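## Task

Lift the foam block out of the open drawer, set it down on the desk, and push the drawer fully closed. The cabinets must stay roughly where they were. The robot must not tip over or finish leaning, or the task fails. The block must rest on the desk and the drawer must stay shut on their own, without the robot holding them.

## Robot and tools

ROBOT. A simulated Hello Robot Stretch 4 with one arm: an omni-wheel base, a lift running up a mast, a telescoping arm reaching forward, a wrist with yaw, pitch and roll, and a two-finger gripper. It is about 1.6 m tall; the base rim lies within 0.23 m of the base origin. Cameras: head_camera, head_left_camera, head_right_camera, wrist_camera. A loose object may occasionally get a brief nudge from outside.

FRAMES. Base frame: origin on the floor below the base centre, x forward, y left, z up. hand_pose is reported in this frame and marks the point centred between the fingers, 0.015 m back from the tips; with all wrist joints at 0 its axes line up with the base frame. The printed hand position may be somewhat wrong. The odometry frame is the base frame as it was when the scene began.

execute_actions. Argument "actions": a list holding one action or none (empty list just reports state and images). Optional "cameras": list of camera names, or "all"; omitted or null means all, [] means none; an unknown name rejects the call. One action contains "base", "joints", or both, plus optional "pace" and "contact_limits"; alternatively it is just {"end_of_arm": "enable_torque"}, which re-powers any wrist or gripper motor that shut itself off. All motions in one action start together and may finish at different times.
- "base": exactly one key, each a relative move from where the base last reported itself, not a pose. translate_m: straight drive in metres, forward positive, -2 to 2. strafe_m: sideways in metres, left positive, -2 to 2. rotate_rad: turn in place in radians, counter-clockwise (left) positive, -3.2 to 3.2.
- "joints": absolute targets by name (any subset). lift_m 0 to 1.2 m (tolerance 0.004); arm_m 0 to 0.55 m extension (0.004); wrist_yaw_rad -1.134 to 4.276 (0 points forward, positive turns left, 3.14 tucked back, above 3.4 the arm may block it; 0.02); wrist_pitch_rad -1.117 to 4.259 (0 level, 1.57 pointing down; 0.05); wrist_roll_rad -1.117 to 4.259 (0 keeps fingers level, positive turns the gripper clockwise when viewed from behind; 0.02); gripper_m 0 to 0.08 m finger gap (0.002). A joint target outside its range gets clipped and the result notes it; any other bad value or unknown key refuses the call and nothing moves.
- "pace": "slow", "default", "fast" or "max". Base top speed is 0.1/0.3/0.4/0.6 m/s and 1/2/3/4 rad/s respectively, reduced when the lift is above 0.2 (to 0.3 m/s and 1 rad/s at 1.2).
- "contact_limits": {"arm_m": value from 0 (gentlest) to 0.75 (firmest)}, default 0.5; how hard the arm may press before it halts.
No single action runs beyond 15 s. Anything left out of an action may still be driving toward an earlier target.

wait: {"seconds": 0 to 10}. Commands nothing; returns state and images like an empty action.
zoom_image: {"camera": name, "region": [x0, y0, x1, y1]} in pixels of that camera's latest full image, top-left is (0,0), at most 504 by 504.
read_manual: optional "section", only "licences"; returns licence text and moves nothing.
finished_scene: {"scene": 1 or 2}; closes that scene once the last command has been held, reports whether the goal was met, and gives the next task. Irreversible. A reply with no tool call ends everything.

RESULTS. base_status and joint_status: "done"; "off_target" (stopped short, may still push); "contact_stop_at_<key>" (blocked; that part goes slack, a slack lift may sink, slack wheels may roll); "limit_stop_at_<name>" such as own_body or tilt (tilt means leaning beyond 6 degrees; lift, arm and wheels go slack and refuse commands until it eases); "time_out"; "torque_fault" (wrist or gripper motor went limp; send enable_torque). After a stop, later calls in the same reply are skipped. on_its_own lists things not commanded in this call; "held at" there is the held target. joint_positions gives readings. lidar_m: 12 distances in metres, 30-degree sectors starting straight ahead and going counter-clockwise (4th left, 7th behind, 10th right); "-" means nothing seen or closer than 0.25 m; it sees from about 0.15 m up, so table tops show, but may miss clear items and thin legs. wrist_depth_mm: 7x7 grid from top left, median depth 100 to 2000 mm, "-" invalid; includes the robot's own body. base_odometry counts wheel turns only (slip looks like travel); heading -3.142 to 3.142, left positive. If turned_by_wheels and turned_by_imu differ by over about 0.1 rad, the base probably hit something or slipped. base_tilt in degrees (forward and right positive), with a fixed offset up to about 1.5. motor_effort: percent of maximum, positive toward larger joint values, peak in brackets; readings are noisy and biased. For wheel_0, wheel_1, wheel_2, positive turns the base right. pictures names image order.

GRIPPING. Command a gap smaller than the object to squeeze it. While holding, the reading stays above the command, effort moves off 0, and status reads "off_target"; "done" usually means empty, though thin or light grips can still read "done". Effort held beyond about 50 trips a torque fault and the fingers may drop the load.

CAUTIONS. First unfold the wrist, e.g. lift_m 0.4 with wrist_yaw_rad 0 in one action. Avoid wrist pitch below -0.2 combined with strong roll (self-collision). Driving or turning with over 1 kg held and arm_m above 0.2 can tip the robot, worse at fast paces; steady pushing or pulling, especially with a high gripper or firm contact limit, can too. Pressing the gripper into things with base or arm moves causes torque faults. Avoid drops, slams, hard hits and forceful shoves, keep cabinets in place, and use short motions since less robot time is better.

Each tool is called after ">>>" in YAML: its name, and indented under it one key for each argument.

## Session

>>> execute_actions:
  actions: []

Scene clock: 0.00 s.
base_odometry: x=+0.000 y=+0.000 heading=+0.000 (m, m, rad; odometry frame)
turned_by_wheels: +0.000 (rad since the last result)
turned_by_imu: +0.000 (rad since the last result)
base_tilt: forward=-0.5 right=-0.1 (deg)
lidar_m: 2.19 1.75 1.25 1.37 1.88 1.85 2.05 2.01 1.12 1.14 2.14 2.25
base_status: not commanded
joint_positions: lift_m=+0.181 arm_m=+0.001 wrist_yaw_rad=+3.111 wrist_pitch_rad=+0.006 wrist_roll_rad=+0.010 gripper_m=+0.040
joint_status: not commanded
motor_effort: lift_m=+20 arm_m=-1 wrist_yaw_rad=+0 wrist_pitch_rad=-9 wrist_roll_rad=+0 gripper_m=-4 wheel_0=-1 wheel_1=+0 wheel_2=+0 (%)
hand_pose: x=-0.0375 y=+0.0939 z=+0.3574 quat_wxyz=(+0.015, -0.003, +0.005, +1.000) (m; base frame)
wrist_depth_mm: - 137 - - - 1756 1618 / - 128 - - 1983 1808 1576 / - 137 228 - - 1808 1618 / 120 137 - - - 1808 1576 / 1921 - - - - 1808 1618 / 1397 1430 1430 1430 1397 1397 1366 / 976 - 127 946 111 976 960
pictures: head_camera, head_left_camera, head_right_camera, wrist_camera
Images, in order (width x height): head_camera 420x560, head_left_camera 420x672, head_right_camera 420x672, wrist_camera 616x392.

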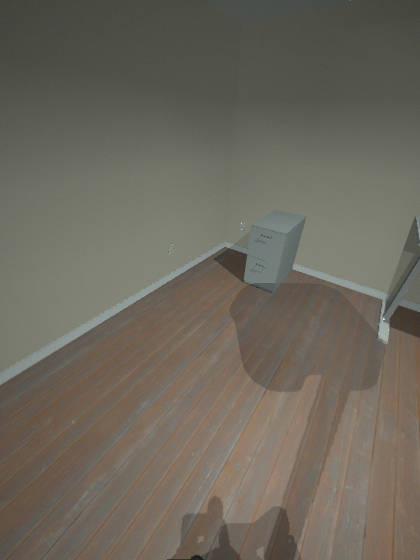

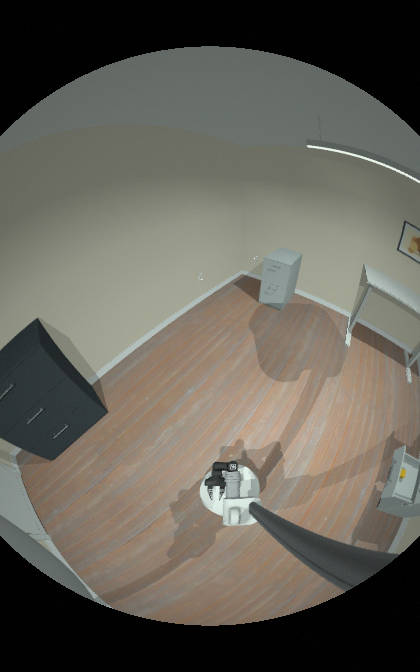

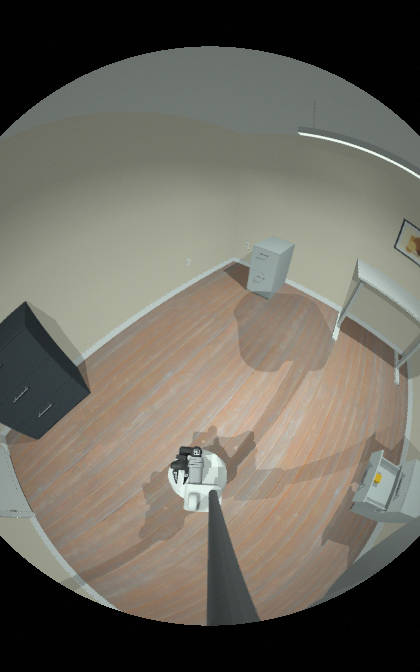

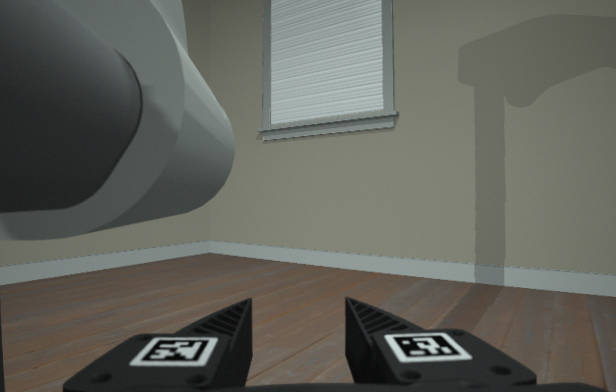

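>>> execute_actions:
  actions:
    - {"base":{"rotate_rad":-2.23},"joints":{"lift_m":0.4,"wrist_yaw_rad":0,"gripper_m":0.08},"pace":"max"}
  cameras: ["head_camera","head_left_camera","wrist_camera"]

Scene clock: 2.70 s.
base_odometry: x=+0.000 y=+0.000 heading=-2.230 (m, m, rad; odometry frame)
turned_by_wheels: -2.230 (rad since the last result)
turned_by_imu: -2.235 (rad since the last result)
base_tilt: forward=-0.5 right=-0.1 (deg)
lidar_m: 1.45 1.13 2.20 2.15 2.29 1.84 1.25 1.30 1.91 1.81 1.90 2.07
base_status: done
joint_positions: lift_m=+0.400 arm_m=+0.001 wrist_yaw_rad=+0.000 wrist_pitch_rad=+0.006 wrist_roll_rad=+0.010 gripper_m=+0.080
joint_status: all done
motor_effort: lift_m=+23(27) arm_m=-1(1) wrist_yaw_rad=-3(4) wrist_pitch_rad=-9(10) wrist_roll_rad=-1(0) gripper_m=-2(1) wheel_0=-1(11) wheel_1=-1(12) wheel_2=-1(11) (%)
hand_pose: x=+0.3851 y=-0.0873 z=+0.5765 quat_wxyz=(+1.000, +0.005, +0.003, +0.000) (m; base frame)
wrist_depth_mm: 1756 1808 1808 1808 1808 1863 1863 / 1708 1756 1756 1808 1808 1863 1863 / 1756 1756 1808 1808 1808 1863 1863 / 1138 1308 1808 1808 1863 1863 1863 / 1160 1308 1808 1863 1863 1808 1863 / 842 1160 1808 1808 1808 1863 1863 / - 104 1336 1464 158 102 -
pictures: head_camera, head_left_camera, wrist_camera
Images, in order (width x height): head_camera 420x560, head_left_camera 420x672, wrist_camera 616x392.

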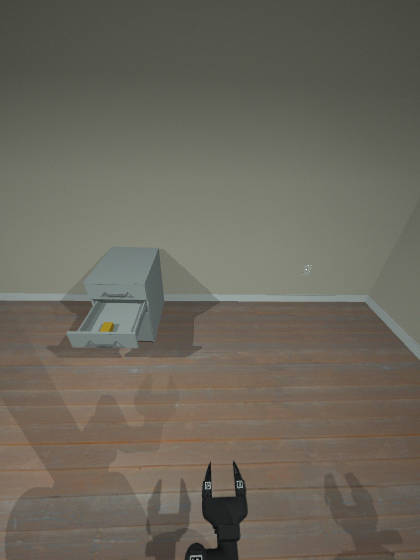

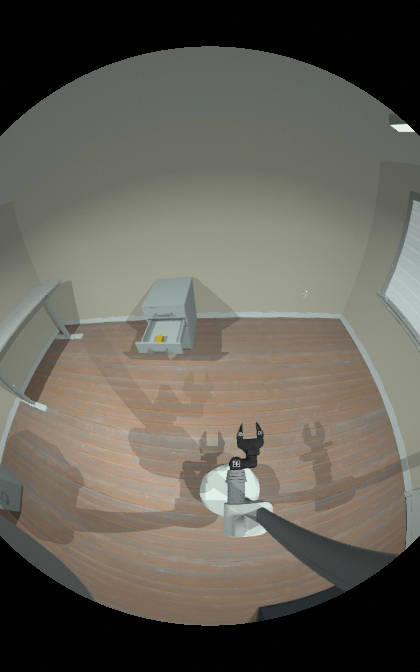

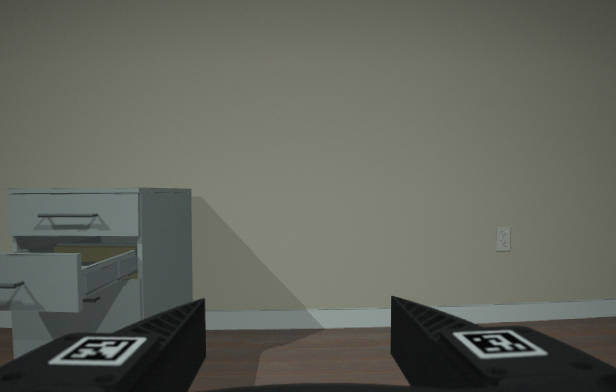

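>>> execute_actions:
  actions:
    - {"base":{"strafe_m":0.68},"joints":{"wrist_pitch_rad":1.57},"pace":"max"}
  cameras: []

>>> execute_actions:
  actions:
    - {"base":{"translate_m":0.58},"joints":{"lift_m":0.7,"arm_m":0.3},"pace":"max"}
  cameras: ["head_camera","wrist_camera"]

Scene clock: 5.70 s.
base_odometry: x=+0.537 y=-0.417 heading=-2.230 (m, m, rad; odometry frame)
turned_by_wheels: +0.000 (rad since the last result)
turned_by_imu: -0.002 (rad since the last result)
base_tilt: forward=-0.5 right=-0.1 (deg)
lidar_m: 1.03 2.03 1.49 1.44 1.66 1.81 1.72 1.57 1.78 2.49 2.57 1.11
base_status: done
joint_positions: lift_m=+0.400 arm_m=+0.001 wrist_yaw_rad=+0.000 wrist_pitch_rad=+1.570 wrist_roll_rad=+0.010 gripper_m=+0.080
joint_status: all done
motor_effort: lift_m=+22(23) arm_m=-1(1) wrist_yaw_rad=-2(2) wrist_pitch_rad=-3(6) wrist_roll_rad=+1(0) gripper_m=-1(2) wheel_0=-1(9) wheel_1=+0(15) wheel_2=-1(1) (%)
hand_pose: x=+0.1725 y=-0.0874 z=+0.3653 quat_wxyz=(+0.707, +0.003, +0.707, -0.003) (m; base frame)
wrist_depth_mm: 504 504 512 517 517 525 530 / 504 512 512 517 521 525 530 / 504 508 512 517 517 525 530 / 500 508 508 517 521 525 530 / 508 306 300 338 521 525 530 / 298 296 297 301 306 530 530 / - 104 297 301 158 102 -
pictures: none
No camera images: the call's "cameras" was empty. Leave "cameras" out to get every camera's image.

Scene clock: 8.33 s.
base_odometry: x=+0.182 y=-0.875 heading=-2.230 (m, m, rad; odometry frame)
turned_by_wheels: +0.000 (rad since the last result)
turned_by_imu: -0.002 (rad since the last result)
base_tilt: forward=-0.5 right=-0.1 (deg)
lidar_m: 0.45 1.43 1.48 1.40 1.97 2.13 2.29 2.05 2.63 2.47 1.98 0.46
base_status: done
joint_positions: lift_m=+0.700 arm_m=+0.299 wrist_yaw_rad=+0.000 wrist_pitch_rad=+1.570 wrist_roll_rad=+0.010 gripper_m=+0.080
joint_status: all done
motor_effort: lift_m=+23(27) arm_m=+6(5) wrist_yaw_rad=-2(2) wrist_pitch_rad=-2(3) wrist_roll_rad=+0(1) gripper_m=-2(0) wheel_0=-2(7) wheel_1=+0(4) wheel_2=+0(17) (%)
hand_pose: x=+0.4700 y=-0.0874 z=+0.6652 quat_wxyz=(+0.707, +0.003, +0.707, -0.003) (m; base frame)
wrist_depth_mm: 798 415 418 421 427 427 842 / 798 415 418 421 427 430 842 / 798 415 418 421 424 427 842 / 798 370 418 421 427 410 842 / 798 809 809 820 831 831 842 / 798 809 809 820 820 831 842 / - 104 699 820 159 102 -
pictures: head_camera, wrist_camera
Images, in order (width x height): head_camera 420x560, wrist_camera 616x392.

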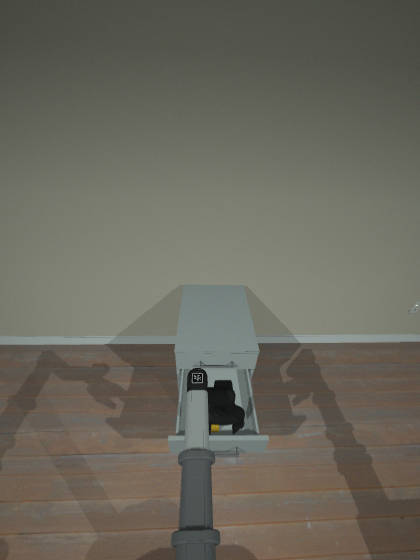

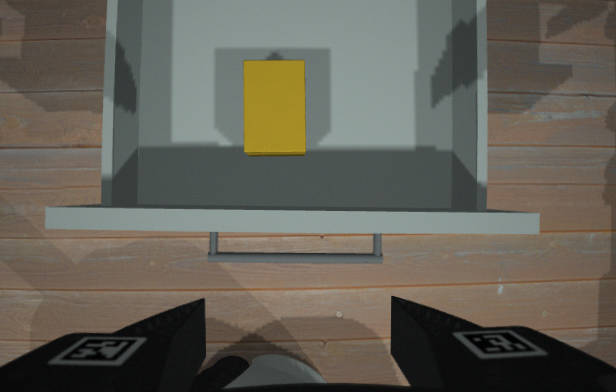

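>>> execute_actions:
  actions:
    - {"base":{"strafe_m":0.021},"joints":{"lift_m":0.575,"arm_m":0.444},"pace":"fast"}
  cameras: ["wrist_camera"]

Scene clock: 10.10 s.
base_odometry: x=+0.199 y=-0.888 heading=-2.230 (m, m, rad; odometry frame)
turned_by_wheels: +0.000 (rad since the last result)
turned_by_imu: -0.001 (rad since the last result)
base_tilt: forward=-0.5 right=-0.1 (deg)
lidar_m: 0.44 1.47 1.47 1.40 1.93 2.14 2.32 2.10 2.62 2.51 2.01 0.45
base_status: done
joint_positions: lift_m=+0.575 arm_m=+0.443 wrist_yaw_rad=+0.000 wrist_pitch_rad=+1.570 wrist_roll_rad=+0.010 gripper_m=+0.080
joint_status: all done
motor_effort: lift_m=+15(21) arm_m=+6(6) wrist_yaw_rad=-2(1) wrist_pitch_rad=+0(4) wrist_roll_rad=+1(1) gripper_m=+0(0) wheel_0=+1(8) wheel_1=-1(10) wheel_2=+0(1) (%)
hand_pose: x=+0.6140 y=-0.0874 z=+0.5409 quat_wxyz=(+0.707, +0.003, +0.707, -0.003) (m; base frame)
wrist_depth_mm: 254 291 294 297 298 301 289 / 255 291 293 296 298 301 289 / 250 291 293 297 300 301 290 / 252 291 294 297 298 301 290 / 252 293 294 252 300 301 289 / 252 291 294 252 298 301 279 / - 104 294 297 158 102 -
pictures: wrist_camera
Images, in order (width x height): wrist_camera 616x392.

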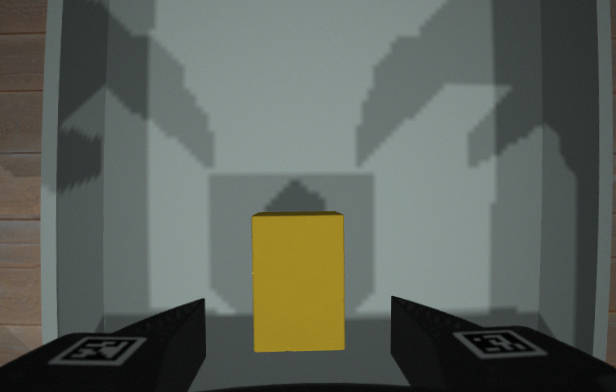

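>>> execute_actions:
  actions:
    - {"joints":{"lift_m":0.456}}
  cameras: ["wrist_camera"]

>>> execute_actions:
  actions:
    - {"joints":{"gripper_m":0.047}}
  cameras: ["wrist_camera"]

Scene clock: 11.87 s.
base_odometry: x=+0.199 y=-0.888 heading=-2.230 (m, m, rad; odometry frame)
turned_by_wheels: +0.000 (rad since the last result)
turned_by_imu: +0.000 (rad since the last result)
base_tilt: forward=-0.5 right=-0.1 (deg)
lidar_m: 0.47 1.45 1.47 1.40 1.95 2.10 2.31 2.06 2.63 2.47 1.99 0.46
base_status: not commanded
joint_positions: lift_m=+0.456 arm_m=+0.443 wrist_yaw_rad=+0.000 wrist_pitch_rad=+1.570 wrist_roll_rad=+0.010 gripper_m=+0.080
joint_status: all done
motor_effort: lift_m=+15(13) arm_m=+6(6) wrist_yaw_rad=-2(1) wrist_pitch_rad=-2(1) wrist_roll_rad=+1(0) gripper_m=-1(1) wheel_0=+0(0) wheel_1=-1(1) wheel_2=+1(1) (%)
hand_pose: x=+0.6140 y=-0.0874 z=+0.4219 quat_wxyz=(+0.707, +0.003, +0.707, -0.003) (m; base frame)
wrist_depth_mm: 172 174 175 177 178 180 181 / 172 174 176 177 178 180 181 / 172 174 176 177 179 180 181 / 173 174 175 177 179 180 181 / 173 174 148 132 179 180 181 / 173 174 131 132 137 180 182 / - 104 131 132 133 102 -
pictures: wrist_camera
Images, in order (width x height): wrist_camera 616x392.

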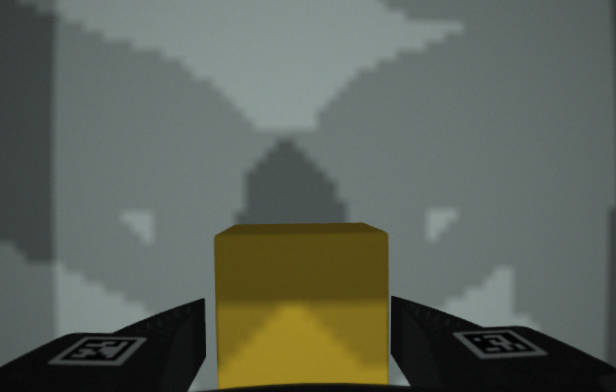

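Scene clock: 12.90 s.
base_odometry: x=+0.199 y=-0.888 heading=-2.230 (m, m, rad; odometry frame)
turned_by_wheels: +0.000 (rad since the last result)
turned_by_imu: +0.000 (rad since the last result)
base_tilt: forward=-0.5 right=-0.1 (deg)
lidar_m: 0.46 1.46 1.48 1.41 1.94 2.11 2.30 2.06 2.61 2.49 1.99 0.48
base_status: not commanded
joint_positions: lift_m=+0.456 arm_m=+0.443 wrist_yaw_rad=+0.000 wrist_pitch_rad=+1.570 wrist_roll_rad=+0.010 gripper_m=+0.058
joint_status: gripper_m off_target (ended at +0.058, target +0.047)
on_its_own: gripper_m is held at +0.053, not at your +0.047, by its contact guard: the fingers met something
motor_effort: lift_m=+15(14) arm_m=+6(6) wrist_yaw_rad=-1(2) wrist_pitch_rad=-2(1) wrist_roll_rad=+1(1) gripper_m=-35(36) wheel_0=+0(0) wheel_1=-1(1) wheel_2=+1(1) (%)
hand_pose: x=+0.6140 y=-0.0874 z=+0.4219 quat_wxyz=(+0.707, +0.003, +0.707, -0.003) (m; base frame)
wrist_depth_mm: 172 174 175 177 178 180 181 / 173 174 175 177 178 180 181 / 172 174 175 177 178 180 181 / 173 174 175 177 179 180 181 / 173 174 146 132 179 180 181 / 173 174 131 132 133 180 182 / 173 - 131 132 132 - -
pictures: wrist_camera
Images, in order (width x height): wrist_camera 616x392.

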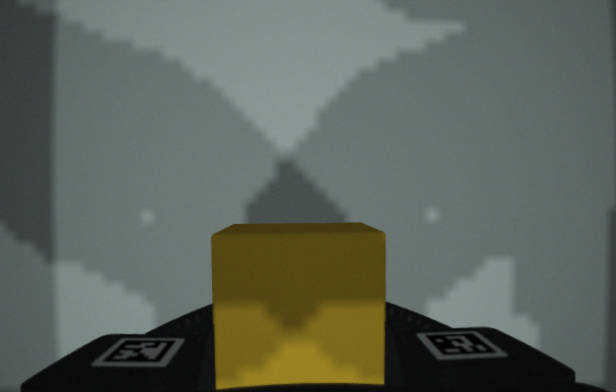

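>>> execute_actions:
  actions:
    - {"joints":{"lift_m":0.6},"pace":"max"}
  cameras: []

>>> execute_actions:
  actions:
    - {"base":{"rotate_rad":1.57},"joints":{"lift_m":0.72},"pace":"max"}
  cameras: ["head_camera","wrist_camera"]

Scene clock: 14.30 s.
base_odometry: x=+0.199 y=-0.888 heading=-2.230 (m, m, rad; odometry frame)
turned_by_wheels: +0.000 (rad since the last result)
turned_by_imu: +0.000 (rad since the last result)
base_tilt: forward=-0.5 right=-0.1 (deg)
lidar_m: 0.44 1.46 1.47 1.39 1.90 2.11 2.31 2.05 2.60 2.50 2.00 0.46
base_status: not commanded
joint_positions: lift_m=+0.600 arm_m=+0.443 wrist_yaw_rad=+0.000 wrist_pitch_rad=+1.570 wrist_roll_rad=+0.010 gripper_m=+0.058
joint_status: all done
on_its_own: gripper_m is held at +0.053, not at your +0.047, by its contact guard: the fingers met something
motor_effort: lift_m=+23(27) arm_m=+6(6) wrist_yaw_rad=-1(0) wrist_pitch_rad=-3(2) wrist_roll_rad=-1(2) gripper_m=-38(38) wheel_0=+0(0) wheel_1=-1(1) wheel_2=+1(1) (%)
hand_pose: x=+0.6139 y=-0.0874 z=+0.5653 quat_wxyz=(+0.707, +0.003, +0.707, -0.003) (m; base frame)
wrist_depth_mm: 699 315 319 320 324 327 296 / 699 317 320 322 324 327 290 / 699 315 319 322 325 327 290 / 699 317 319 322 324 327 290 / 699 317 146 132 325 327 296 / 699 317 131 132 133 327 294 / 699 - 131 132 133 - 291
pictures: none
No camera images: the call's "cameras" was empty. Leave "cameras" out to get every camera's image.

Scene clock: 16.13 s.
base_odometry: x=+0.199 y=-0.888 heading=-0.661 (m, m, rad; odometry frame)
turned_by_wheels: +1.570 (rad since the last result)
turned_by_imu: +1.573 (rad since the last result)
base_tilt: forward=-0.5 right=-0.1 (deg)
lidar_m: 1.36 1.91 2.11 2.32 2.07 2.64 2.55 1.99 0.47 0.44 1.46 1.42
base_status: done
joint_positions: lift_m=+0.720 arm_m=+0.443 wrist_yaw_rad=+0.000 wrist_pitch_rad=+1.570 wrist_roll_rad=+0.010 gripper_m=+0.058
joint_status: all done
on_its_own: gripper_m is held at +0.053, not at your +0.047, by its contact guard: the fingers met something
motor_effort: lift_m=+23(27) arm_m=+4(6) wrist_yaw_rad=-2(2) wrist_pitch_rad=-2(0) wrist_roll_rad=+0(1) gripper_m=-37(37) wheel_0=+0(4) wheel_1=-1(6) wheel_2=+1(11) (%)
hand_pose: x=+0.6144 y=-0.0874 z=+0.6853 quat_wxyz=(+0.707, +0.003, +0.707, -0.003) (m; base frame)
wrist_depth_mm: 820 820 831 831 842 854 854 / 820 820 831 842 842 854 854 / 820 831 831 842 854 854 866 / 820 820 831 831 854 854 866 / 820 831 146 132 854 854 866 / 820 831 131 132 133 854 866 / 831 - 131 132 133 - 866
pictures: head_camera, wrist_camera
Images, in order (width x height): head_camera 420x560, wrist_camera 616x392.

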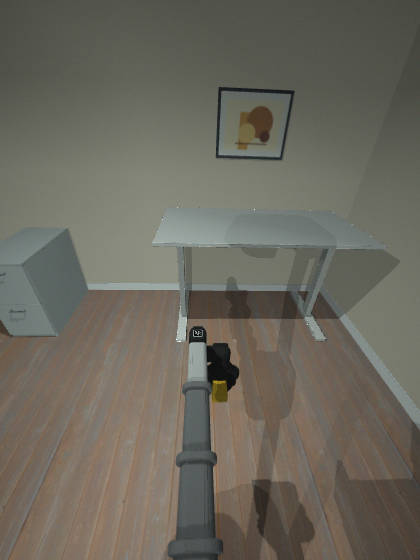

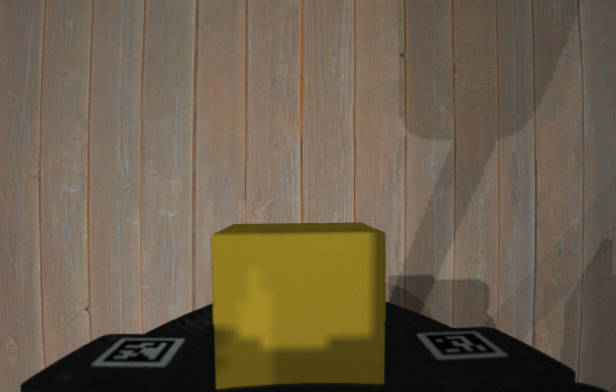

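>>> execute_actions:
  actions:
    - {"base":{"translate_m":0.8},"joints":{"lift_m":1.09,"arm_m":0.42},"pace":"max"}
  cameras: ["head_camera","wrist_camera"]

Scene clock: 20.13 s.
base_odometry: x=+0.830 y=-1.379 heading=-0.661 (m, m, rad; odometry frame)
turned_by_wheels: +0.000 (rad since the last result)
turned_by_imu: -0.002 (rad since the last result)
base_tilt: forward=-0.5 right=-0.1 (deg)
lidar_m: 0.57 0.64 1.39 2.31 2.42 2.63 3.41 0.86 0.98 1.40 0.82 0.61
base_status: done
joint_positions: lift_m=+1.090 arm_m=+0.421 wrist_yaw_rad=+0.000 wrist_pitch_rad=+1.570 wrist_roll_rad=+0.010 gripper_m=+0.058
joint_status: all done
on_its_own: gripper_m is held at +0.053, not at your +0.047, by its contact guard: the fingers met something
motor_effort: lift_m=+23(27) arm_m=-6(7) wrist_yaw_rad=+0(2) wrist_pitch_rad=-1(3) wrist_roll_rad=+0(1) gripper_m=-38(36) wheel_0=+0(7) wheel_1=+0(7) wheel_2=+0(10) (%)
hand_pose: x=+0.5921 y=-0.0874 z=+1.0553 quat_wxyz=(+0.707, +0.003, +0.707, -0.003) (m; base frame)
wrist_depth_mm: 245 247 250 251 253 255 257 / 244 247 249 252 252 256 257 / 245 247 249 251 253 256 257 / 246 247 250 252 253 256 257 / 246 248 146 132 254 257 258 / 1182 1182 131 132 133 1255 1255 / 1205 - 131 132 132 - 1255
pictures: head_camera, wrist_camera
Images, in order (width x height): head_camera 420x560, wrist_camera 616x392.

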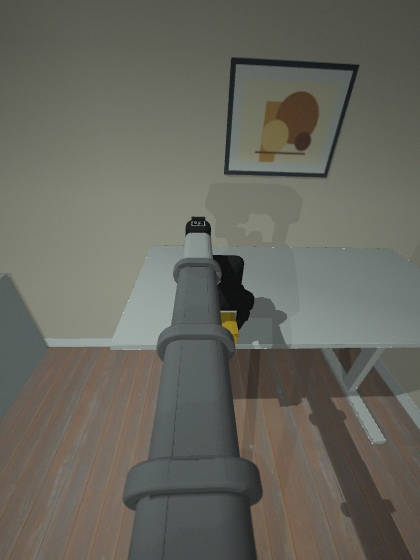

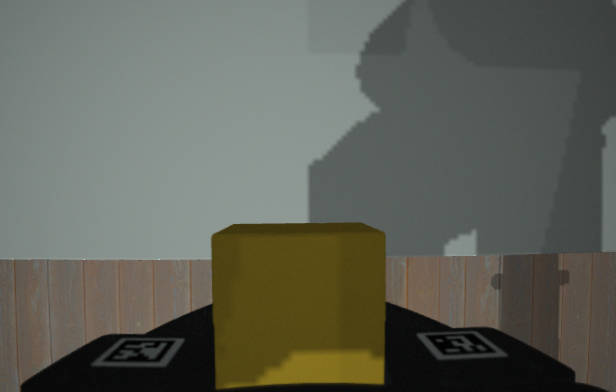

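>>> execute_actions:
  actions:
    - {"base":{"translate_m":0.05},"joints":{"lift_m":1.03,"arm_m":0.545},"pace":"fast"}
  cameras: []

Scene clock: 21.57 s.
base_odometry: x=+0.870 y=-1.409 heading=-0.660 (m, m, rad; odometry frame)
turned_by_wheels: +0.000 (rad since the last result)
turned_by_imu: +0.000 (rad since the last result)
base_tilt: forward=-0.5 right=-0.1 (deg)
lidar_m: 0.52 0.58 1.36 2.32 2.42 2.61 3.47 0.87 1.08 1.39 0.79 0.56
base_status: done
joint_positions: lift_m=+1.030 arm_m=+0.544 wrist_yaw_rad=+0.000 wrist_pitch_rad=+1.570 wrist_roll_rad=+0.010 gripper_m=+0.058
joint_status: all done
on_its_own: gripper_m is held at +0.053, not at your +0.047, by its contact guard: the fingers met something
motor_effort: lift_m=+15(22) arm_m=+6(7) wrist_yaw_rad=-2(1) wrist_pitch_rad=+0(3) wrist_roll_rad=+1(1) gripper_m=-37(39) wheel_0=+0(5) wheel_1=+1(3) wheel_2=+1(8) (%)
hand_pose: x=+0.7150 y=-0.0874 z=+0.9959 quat_wxyz=(+0.707, +0.003, +0.707, -0.003) (m; base frame)
wrist_depth_mm: 186 187 189 191 192 195 195 / 187 188 189 191 193 195 196 / 187 188 189 192 193 195 196 / 187 189 190 191 193 195 196 / 187 189 146 132 193 195 196 / 187 189 131 132 133 195 196 / 187 - 131 132 133 - -
pictures: none
No camera images: the call's "cameras" was empty. Leave "cameras" out to get every camera's image.

>>> execute_actions:
  actions:
    - {"joints":{"lift_m":1.016}}
  cameras: []

>>> execute_actions:
  actions:
    - {"joints":{"gripper_m":0.078}}
  cameras: []

>>> execute_actions:
  actions:
    - {"joints":{"lift_m":1.075},"pace":"max"}
  cameras: ["wrist_camera"]

Scene clock: 22.67 s.
base_odometry: x=+0.870 y=-1.409 heading=-0.660 (m, m, rad; odometry frame)
turned_by_wheels: +0.000 (rad since the last result)
turned_by_imu: +0.000 (rad since the last result)
base_tilt: forward=-0.5 right=-0.1 (deg)
lidar_m: 0.53 0.58 1.38 2.31 2.43 2.59 3.49 0.87 1.12 1.37 0.78 0.57
base_status: not commanded
joint_positions: lift_m=+1.016 arm_m=+0.544 wrist_yaw_rad=+0.000 wrist_pitch_rad=+1.570 wrist_roll_rad=+0.010 gripper_m=+0.058
joint_status: all done
on_its_own: gripper_m is held at +0.053, not at your +0.047, by its contact guard: the fingers met something
motor_effort: lift_m=+15(15) arm_m=+6(6) wrist_yaw_rad=-1(1) wrist_pitch_rad=+0(1) wrist_roll_rad=+1(0) gripper_m=-38(35) wheel_0=+1(0) wheel_1=+1(1) wheel_2=+1(1) (%)
hand_pose: x=+0.7150 y=-0.0874 z=+0.9819 quat_wxyz=(+0.707, +0.003, +0.707, -0.003) (m; base frame)
wrist_depth_mm: 173 174 176 177 179 180 181 / 173 174 176 177 179 180 181 / 173 174 176 177 179 181 181 / 173 174 176 178 179 180 181 / 173 175 146 132 179 181 182 / 174 175 131 132 133 181 182 / 173 - 131 132 133 - -
pictures: none
No camera images: the call's "cameras" was empty. Leave "cameras" out to get every camera's image.

Scene clock: 23.57 s.
base_odometry: x=+0.870 y=-1.409 heading=-0.660 (m, m, rad; odometry frame)
turned_by_wheels: +0.000 (rad since the last result)
turned_by_imu: +0.000 (rad since the last result)
base_tilt: forward=-0.5 right=-0.1 (deg)
lidar_m: 0.53 0.59 1.37 2.33 2.41 2.65 3.45 0.86 1.11 1.36 0.78 0.57
base_status: not commanded
joint_positions: lift_m=+1.016 arm_m=+0.544 wrist_yaw_rad=+0.000 wrist_pitch_rad=+1.570 wrist_roll_rad=+0.010 gripper_m=+0.078
joint_status: all done
motor_effort: lift_m=+15(15) arm_m=+6(6) wrist_yaw_rad=-1(2) wrist_pitch_rad=+1(0) wrist_roll_rad=+1(1) gripper_m=+0(36) wheel_0=+0(1) wheel_1=+1(1) wheel_2=+1(1) (%)
hand_pose: x=+0.7150 y=-0.0874 z=+0.9819 quat_wxyz=(+0.707, +0.003, +0.707, -0.003) (m; base frame)
wrist_depth_mm: 173 174 176 177 179 180 182 / 173 174 176 178 179 181 181 / 173 174 176 178 179 180 182 / 173 175 176 178 179 181 182 / 174 175 146 133 179 181 182 / 174 175 132 132 138 181 182 / - 103 132 133 133 102 -
pictures: none
No camera images: the call's "cameras" was empty. Leave "cameras" out to get every camera's image.

Scene clock: 24.33 s.
base_odometry: x=+0.870 y=-1.409 heading=-0.660 (m, m, rad; odometry frame)
turned_by_wheels: +0.000 (rad since the last result)
turned_by_imu: +0.000 (rad since the last result)
base_tilt: forward=-0.5 right=-0.2 (deg)
lidar_m: 0.53 0.58 1.36 2.31 2.45 2.66 3.47 0.91 1.09 1.36 0.79 0.59
base_status: not commanded
joint_positions: lift_m=+1.075 arm_m=+0.544 wrist_yaw_rad=+0.000 wrist_pitch_rad=+1.570 wrist_roll_rad=+0.010 gripper_m=+0.078
joint_status: all done
motor_effort: lift_m=+23(27) arm_m=+6(6) wrist_yaw_rad=-1(1) wrist_pitch_rad=+0(1) wrist_roll_rad=+0(0) gripper_m=-2(0) wheel_0=+0(0) wheel_1=+1(1) wheel_2=+1(1) (%)
hand_pose: x=+0.7149 y=-0.0874 z=+1.0403 quat_wxyz=(+0.707, +0.003, +0.707, -0.003) (m; base frame)
wrist_depth_mm: 229 232 234 236 238 240 242 / 229 232 234 236 238 240 243 / 230 232 235 236 238 240 242 / 230 233 234 236 238 240 242 / 230 233 234 191 239 241 242 / 230 233 190 191 237 240 243 / - 103 190 191 154 102 -
pictures: wrist_camera
Images, in order (width x height): wrist_camera 616x392.

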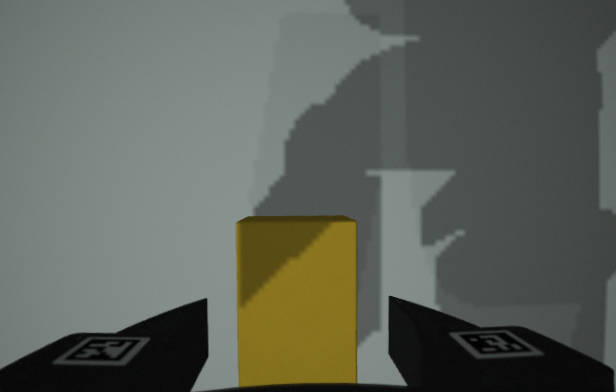

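>>> execute_actions:
  actions:
    - {"base":{"rotate_rad":-1.57},"joints":{"arm_m":0.001,"gripper_m":0.02},"pace":"max"}
  cameras: []

>>> execute_actions:
  actions:
    - {"base":{"strafe_m":-0.87},"joints":{"lift_m":0.3,"wrist_pitch_rad":0.0},"pace":"max"}
  cameras: ["wrist_camera","head_left_camera"]

Scene clock: 27.17 s.
base_odometry: x=+0.870 y=-1.409 heading=-2.230 (m, m, rad; odometry frame)
turned_by_wheels: -1.570 (rad since the last result)
turned_by_imu: -1.575 (rad since the last result)
base_tilt: forward=-0.5 right=-0.2 (deg)
lidar_m: 1.38 0.76 0.52 0.51 0.55 1.40 2.31 2.43 2.59 3.33 0.87 1.09
base_status: done
joint_positions: lift_m=+1.075 arm_m=+0.002 wrist_yaw_rad=+0.000 wrist_pitch_rad=+1.570 wrist_roll_rad=+0.010 gripper_m=+0.020
joint_status: all done
motor_effort: lift_m=+23(23) arm_m=-6(7) wrist_yaw_rad=+0(2) wrist_pitch_rad=-4(3) wrist_roll_rad=+0(0) gripper_m=-2(3) wheel_0=+1(7) wheel_1=+1(3) wheel_2=+0(7) (%)
hand_pose: x=+0.1734 y=-0.0874 z=+1.0403 quat_wxyz=(+0.707, +0.004, +0.707, -0.004) (m; base frame)
wrist_depth_mm: 1182 1182 1182 1205 1205 1205 1229 / 1160 1205 1205 1205 1205 1229 1229 / 1160 1182 1182 1205 1205 1229 1229 / 1182 1182 1182 1205 1205 1229 1229 / 1182 1182 976 991 1205 1229 1255 / 1160 1182 976 976 1229 1229 1255 / 1182 1182 - 654 - 1229 1255
pictures: none
No camera images: the call's "cameras" was empty. Leave "cameras" out to get every camera's image.

Scene clock: 31.13 s.
base_odometry: x=+0.182 y=-0.876 heading=-2.230 (m, m, rad; odometry frame)
turned_by_wheels: +0.000 (rad since the last result)
turned_by_imu: +0.000 (rad since the last result)
base_tilt: forward=-0.5 right=-0.2 (deg)
lidar_m: 0.44 1.45 1.49 1.43 1.97 2.15 2.31 2.07 2.62 2.47 2.02 0.48
base_status: done
joint_positions: lift_m=+0.300 arm_m=+0.002 wrist_yaw_rad=+0.000 wrist_pitch_rad=+0.003 wrist_roll_rad=+0.010 gripper_m=+0.020
joint_status: all done
motor_effort: lift_m=+16(20) arm_m=-6(6) wrist_yaw_rad=-1(0) wrist_pitch_rad=-12(18) wrist_roll_rad=+0(0) gripper_m=-6(4) wheel_0=-2(10) wheel_1=+1(7) wheel_2=+0(6) (%)
hand_pose: x=+0.3859 y=-0.0874 z=+0.4778 quat_wxyz=(+1.000, +0.005, +0.002, +0.000) (m; base frame)
wrist_depth_mm: 1182 1182 1205 1205 1229 1229 1229 / 1160 1205 1182 1205 1229 1255 1229 / 1182 1182 591 597 603 1255 1229 / 1182 1182 591 597 603 1255 1255 / 263 264 265 267 268 268 270 / 262 264 265 265 267 268 271 / 263 264 - 231 - 270 271
pictures: head_left_camera, wrist_camera
Images, in order (width x height): head_left_camera 420x672, wrist_camera 616x392.

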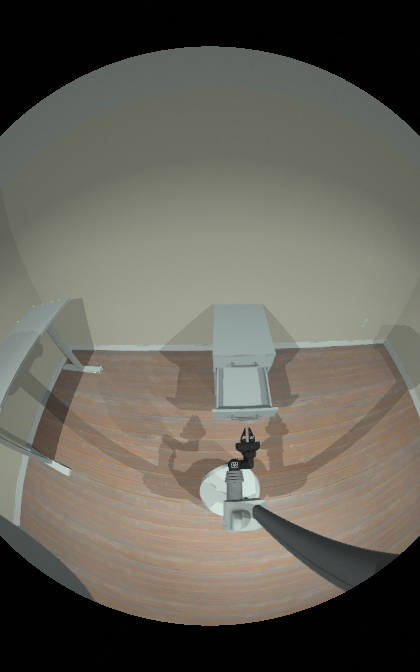

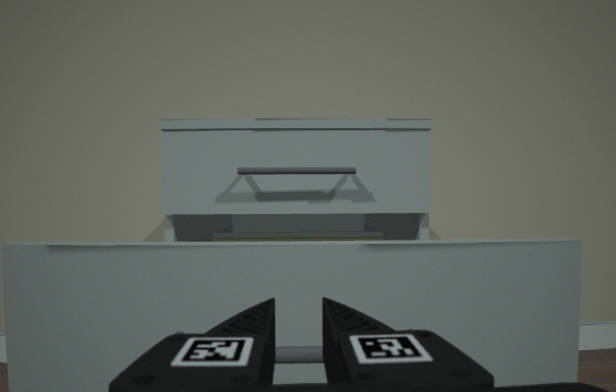

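>>> execute_actions:
  actions:
    - {"joints":{"arm_m":0.097},"pace":"fast"}
  cameras: []

>>> execute_actions:
  actions:
    - {"joints":{"arm_m":0.39},"contact_limits":{"arm_m":0.2}}
  cameras: ["wrist_camera"]

Scene clock: 32.70 s.
base_odometry: x=+0.182 y=-0.876 heading=-2.230 (m, m, rad; odometry frame)
turned_by_wheels: +0.000 (rad since the last result)
turned_by_imu: +0.000 (rad since the last result)
base_tilt: forward=-0.5 right=-0.2 (deg)
lidar_m: 0.46 1.46 1.51 1.41 1.96 2.13 2.31 2.08 2.62 2.48 1.99 0.50
base_status: not commanded
joint_positions: lift_m=+0.300 arm_m=+0.096 wrist_yaw_rad=+0.000 wrist_pitch_rad=+0.003 wrist_roll_rad=+0.010 gripper_m=+0.020
joint_status: all done
motor_effort: lift_m=+16(16) arm_m=+6(5) wrist_yaw_rad=+1(1) wrist_pitch_rad=-10(11) wrist_roll_rad=+0(2) gripper_m=-5(3) wheel_0=-2(2) wheel_1=+1(1) wheel_2=+0(0) (%)
hand_pose: x=+0.4795 y=-0.0874 z=+0.4779 quat_wxyz=(+1.000, +0.005, +0.001, +0.000) (m; base frame)
wrist_depth_mm: 1078 1098 1098 1118 1118 1138 1138 / 1098 1098 1098 1118 1138 1138 1138 / 1078 1078 500 500 504 1138 1138 / 1098 1078 500 500 504 1138 1160 / 1098 585 668 676 559 1160 1160 / 169 170 171 172 173 174 175 / 169 170 - 172 - 174 175
pictures: none
No camera images: the call's "cameras" was empty. Leave "cameras" out to get every camera's image.

Scene clock: 34.70 s.
base_odometry: x=+0.182 y=-0.876 heading=-2.230 (m, m, rad; odometry frame)
turned_by_wheels: +0.000 (rad since the last result)
turned_by_imu: -0.001 (rad since the last result)
base_tilt: forward=-0.5 right=-0.2 (deg)
lidar_m: 0.75 1.44 1.47 1.43 1.97 2.14 2.32 2.05 2.61 2.49 2.01 0.81
base_status: not commanded
joint_positions: lift_m=+0.300 arm_m=+0.389 wrist_yaw_rad=+0.000 wrist_pitch_rad=+0.003 wrist_roll_rad=+0.010 gripper_m=+0.020
joint_status: all done
motor_effort: lift_m=+16(16) arm_m=+6(8) wrist_yaw_rad=+0(10) wrist_pitch_rad=-9(11) wrist_roll_rad=-3(0) gripper_m=-4(6) wheel_0=-1(2) wheel_1=+0(1) wheel_2=-1(2) (%)
contact_limits: arm_m 0.2
hand_pose: x=+0.7724 y=-0.0875 z=+0.4780 quat_wxyz=(+1.000, +0.005, +0.001, +0.000) (m; base frame)
wrist_depth_mm: 203 204 205 206 207 208 209 / 202 204 205 206 207 208 208 / 203 204 205 206 207 208 209 / 204 205 205 206 208 208 210 / 204 204 205 207 208 209 206 / 184 186 186 187 189 189 190 / 185 186 - 187 - 190 191
pictures: wrist_camera
Images, in order (width x height): wrist_camera 616x392.

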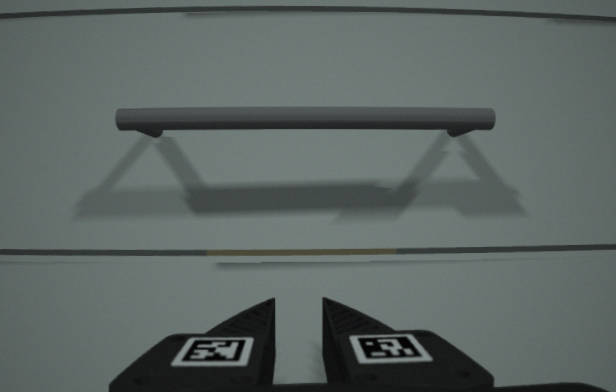

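Soft-closing is in progress; I'll check again.

>>> execute_actions:
  actions: []

Scene clock: 34.80 s.
base_odometry: x=+0.182 y=-0.876 heading=-2.230 (m, m, rad; odometry frame)
turned_by_wheels: +0.000 (rad since the last result)
turned_by_imu: +0.000 (rad since the last result)
base_tilt: forward=-0.5 right=-0.2 (deg)
lidar_m: 0.77 1.44 1.50 1.42 1.96 2.12 2.31 2.06 2.59 2.48 1.98 0.82
base_status: not commanded
joint_positions: lift_m=+0.300 arm_m=+0.389 wrist_yaw_rad=+0.000 wrist_pitch_rad=+0.003 wrist_roll_rad=+0.010 gripper_m=+0.020
joint_status: all done
motor_effort: lift_m=+16(16) arm_m=+6(8) wrist_yaw_rad=+0(10) wrist_pitch_rad=-7(11) wrist_roll_rad=+0(0) gripper_m=-5(6) wheel_0=-2(2) wheel_1=+0(1) wheel_2=-1(2) (%)
contact_limits: arm_m 0.2
hand_pose: x=+0.7724 y=-0.0875 z=+0.4780 quat_wxyz=(+1.000, +0.005, +0.001, +0.000) (m; base frame)
wrist_depth_mm: 203 204 204 206 207 208 209 / 203 204 205 206 207 208 209 / 203 204 205 206 207 208 210 / 204 204 205 206 208 209 210 / 204 204 206 207 208 208 206 / 190 191 192 193 194 195 196 / 190 191 - 193 - 196 196
pictures: head_camera, head_left_camera, head_right_camera, wrist_camera
Images, in order (width x height): head_camera 420x560, head_left_camera 420x672, head_right_camera 420x672, wrist_camera 616x392.

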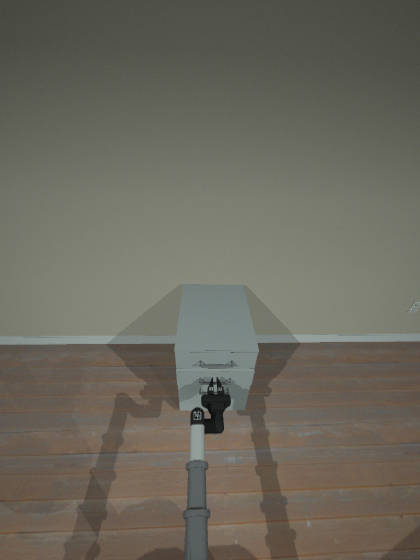

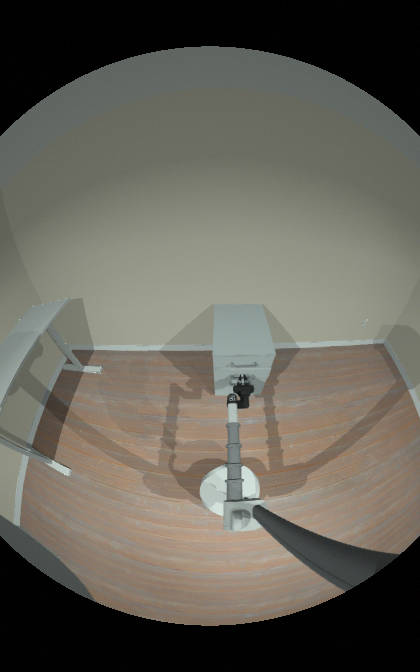

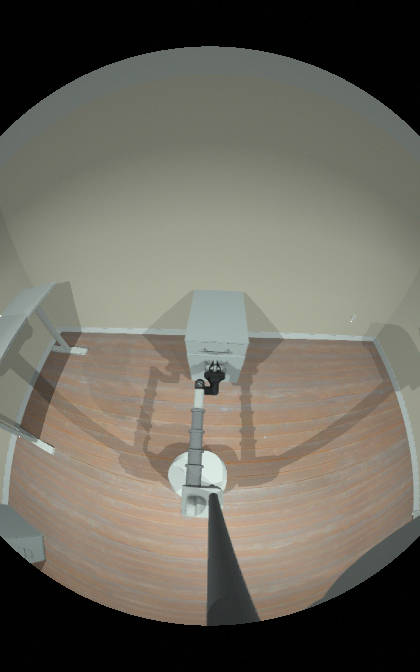

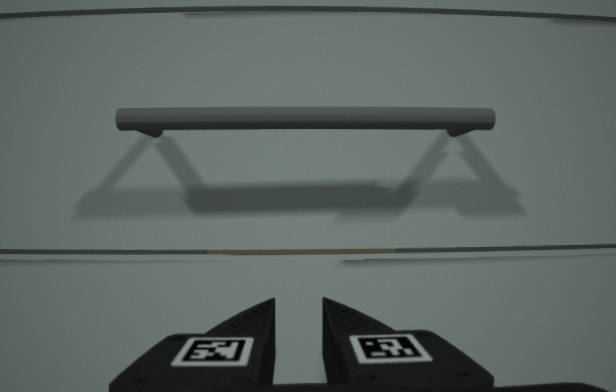

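>>> wait:
  seconds: 1

Scene clock: 35.90 s.
base_odometry: x=+0.182 y=-0.876 heading=-2.230 (m, m, rad; odometry frame)
turned_by_wheels: +0.000 (rad since the last result)
turned_by_imu: +0.000 (rad since the last result)
base_tilt: forward=-0.5 right=-0.1 (deg)
lidar_m: 0.74 1.46 1.49 1.42 1.95 2.15 2.31 2.06 2.62 2.47 1.99 0.84
base_status: not commanded
joint_positions: lift_m=+0.300 arm_m=+0.389 wrist_yaw_rad=+0.000 wrist_pitch_rad=+0.003 wrist_roll_rad=+0.010 gripper_m=+0.020
joint_status: all done
motor_effort: lift_m=+16(16) arm_m=+7(8) wrist_yaw_rad=+1(10) wrist_pitch_rad=-9(11) wrist_roll_rad=+0(0) gripper_m=-3(6) wheel_0=-1(2) wheel_1=+0(1) wheel_2=-1(2) (%)
contact_limits: arm_m 0.2
hand_pose: x=+0.7724 y=-0.0875 z=+0.4780 quat_wxyz=(+1.000, +0.005, +0.001, +0.000) (m; base frame)
wrist_depth_mm: 202 204 204 206 207 208 208 / 203 204 204 206 207 208 208 / 204 204 205 206 207 208 209 / 204 204 206 206 208 209 209 / 204 204 206 207 208 210 210 / 204 205 206 206 208 209 210 / 204 205 - 208 - 210 211
wait: 1.00 s; at rest by 0.17 s
pictures: head_camera, head_left_camera, head_right_camera, wrist_camera
Images, in order (width x height): head_camera 420x560, head_left_camera 420x672, head_right_camera 420x672, wrist_camera 616x392.

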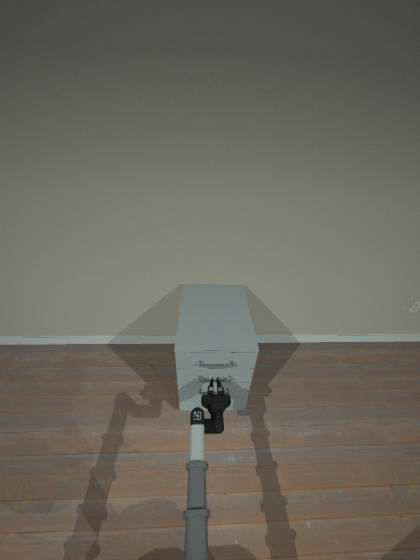

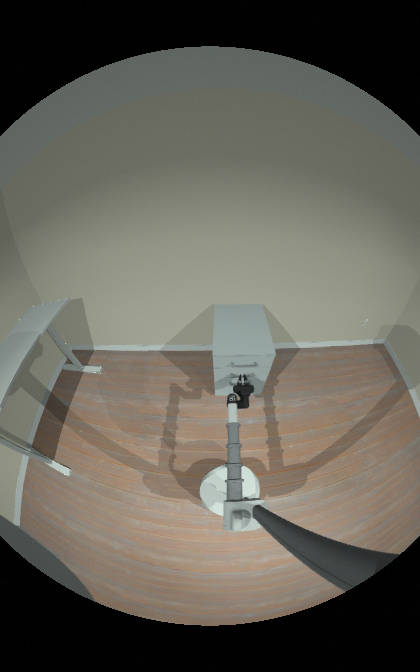

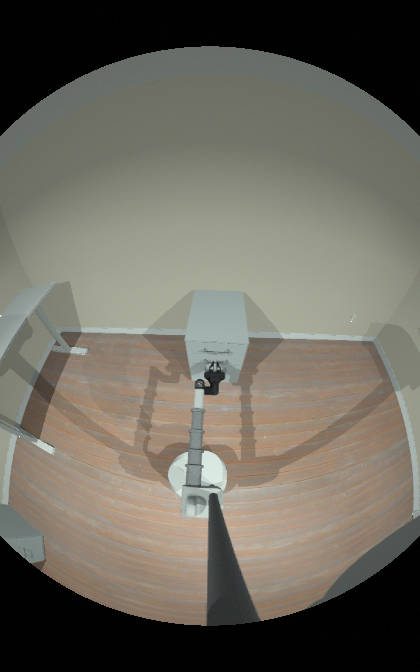

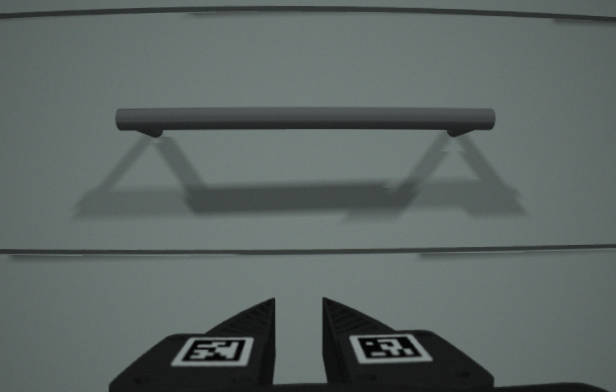

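The drawer is closed and nothing is on the floor.

>>> finished_scene:
  scene: 2

The scene is finished: the task was done.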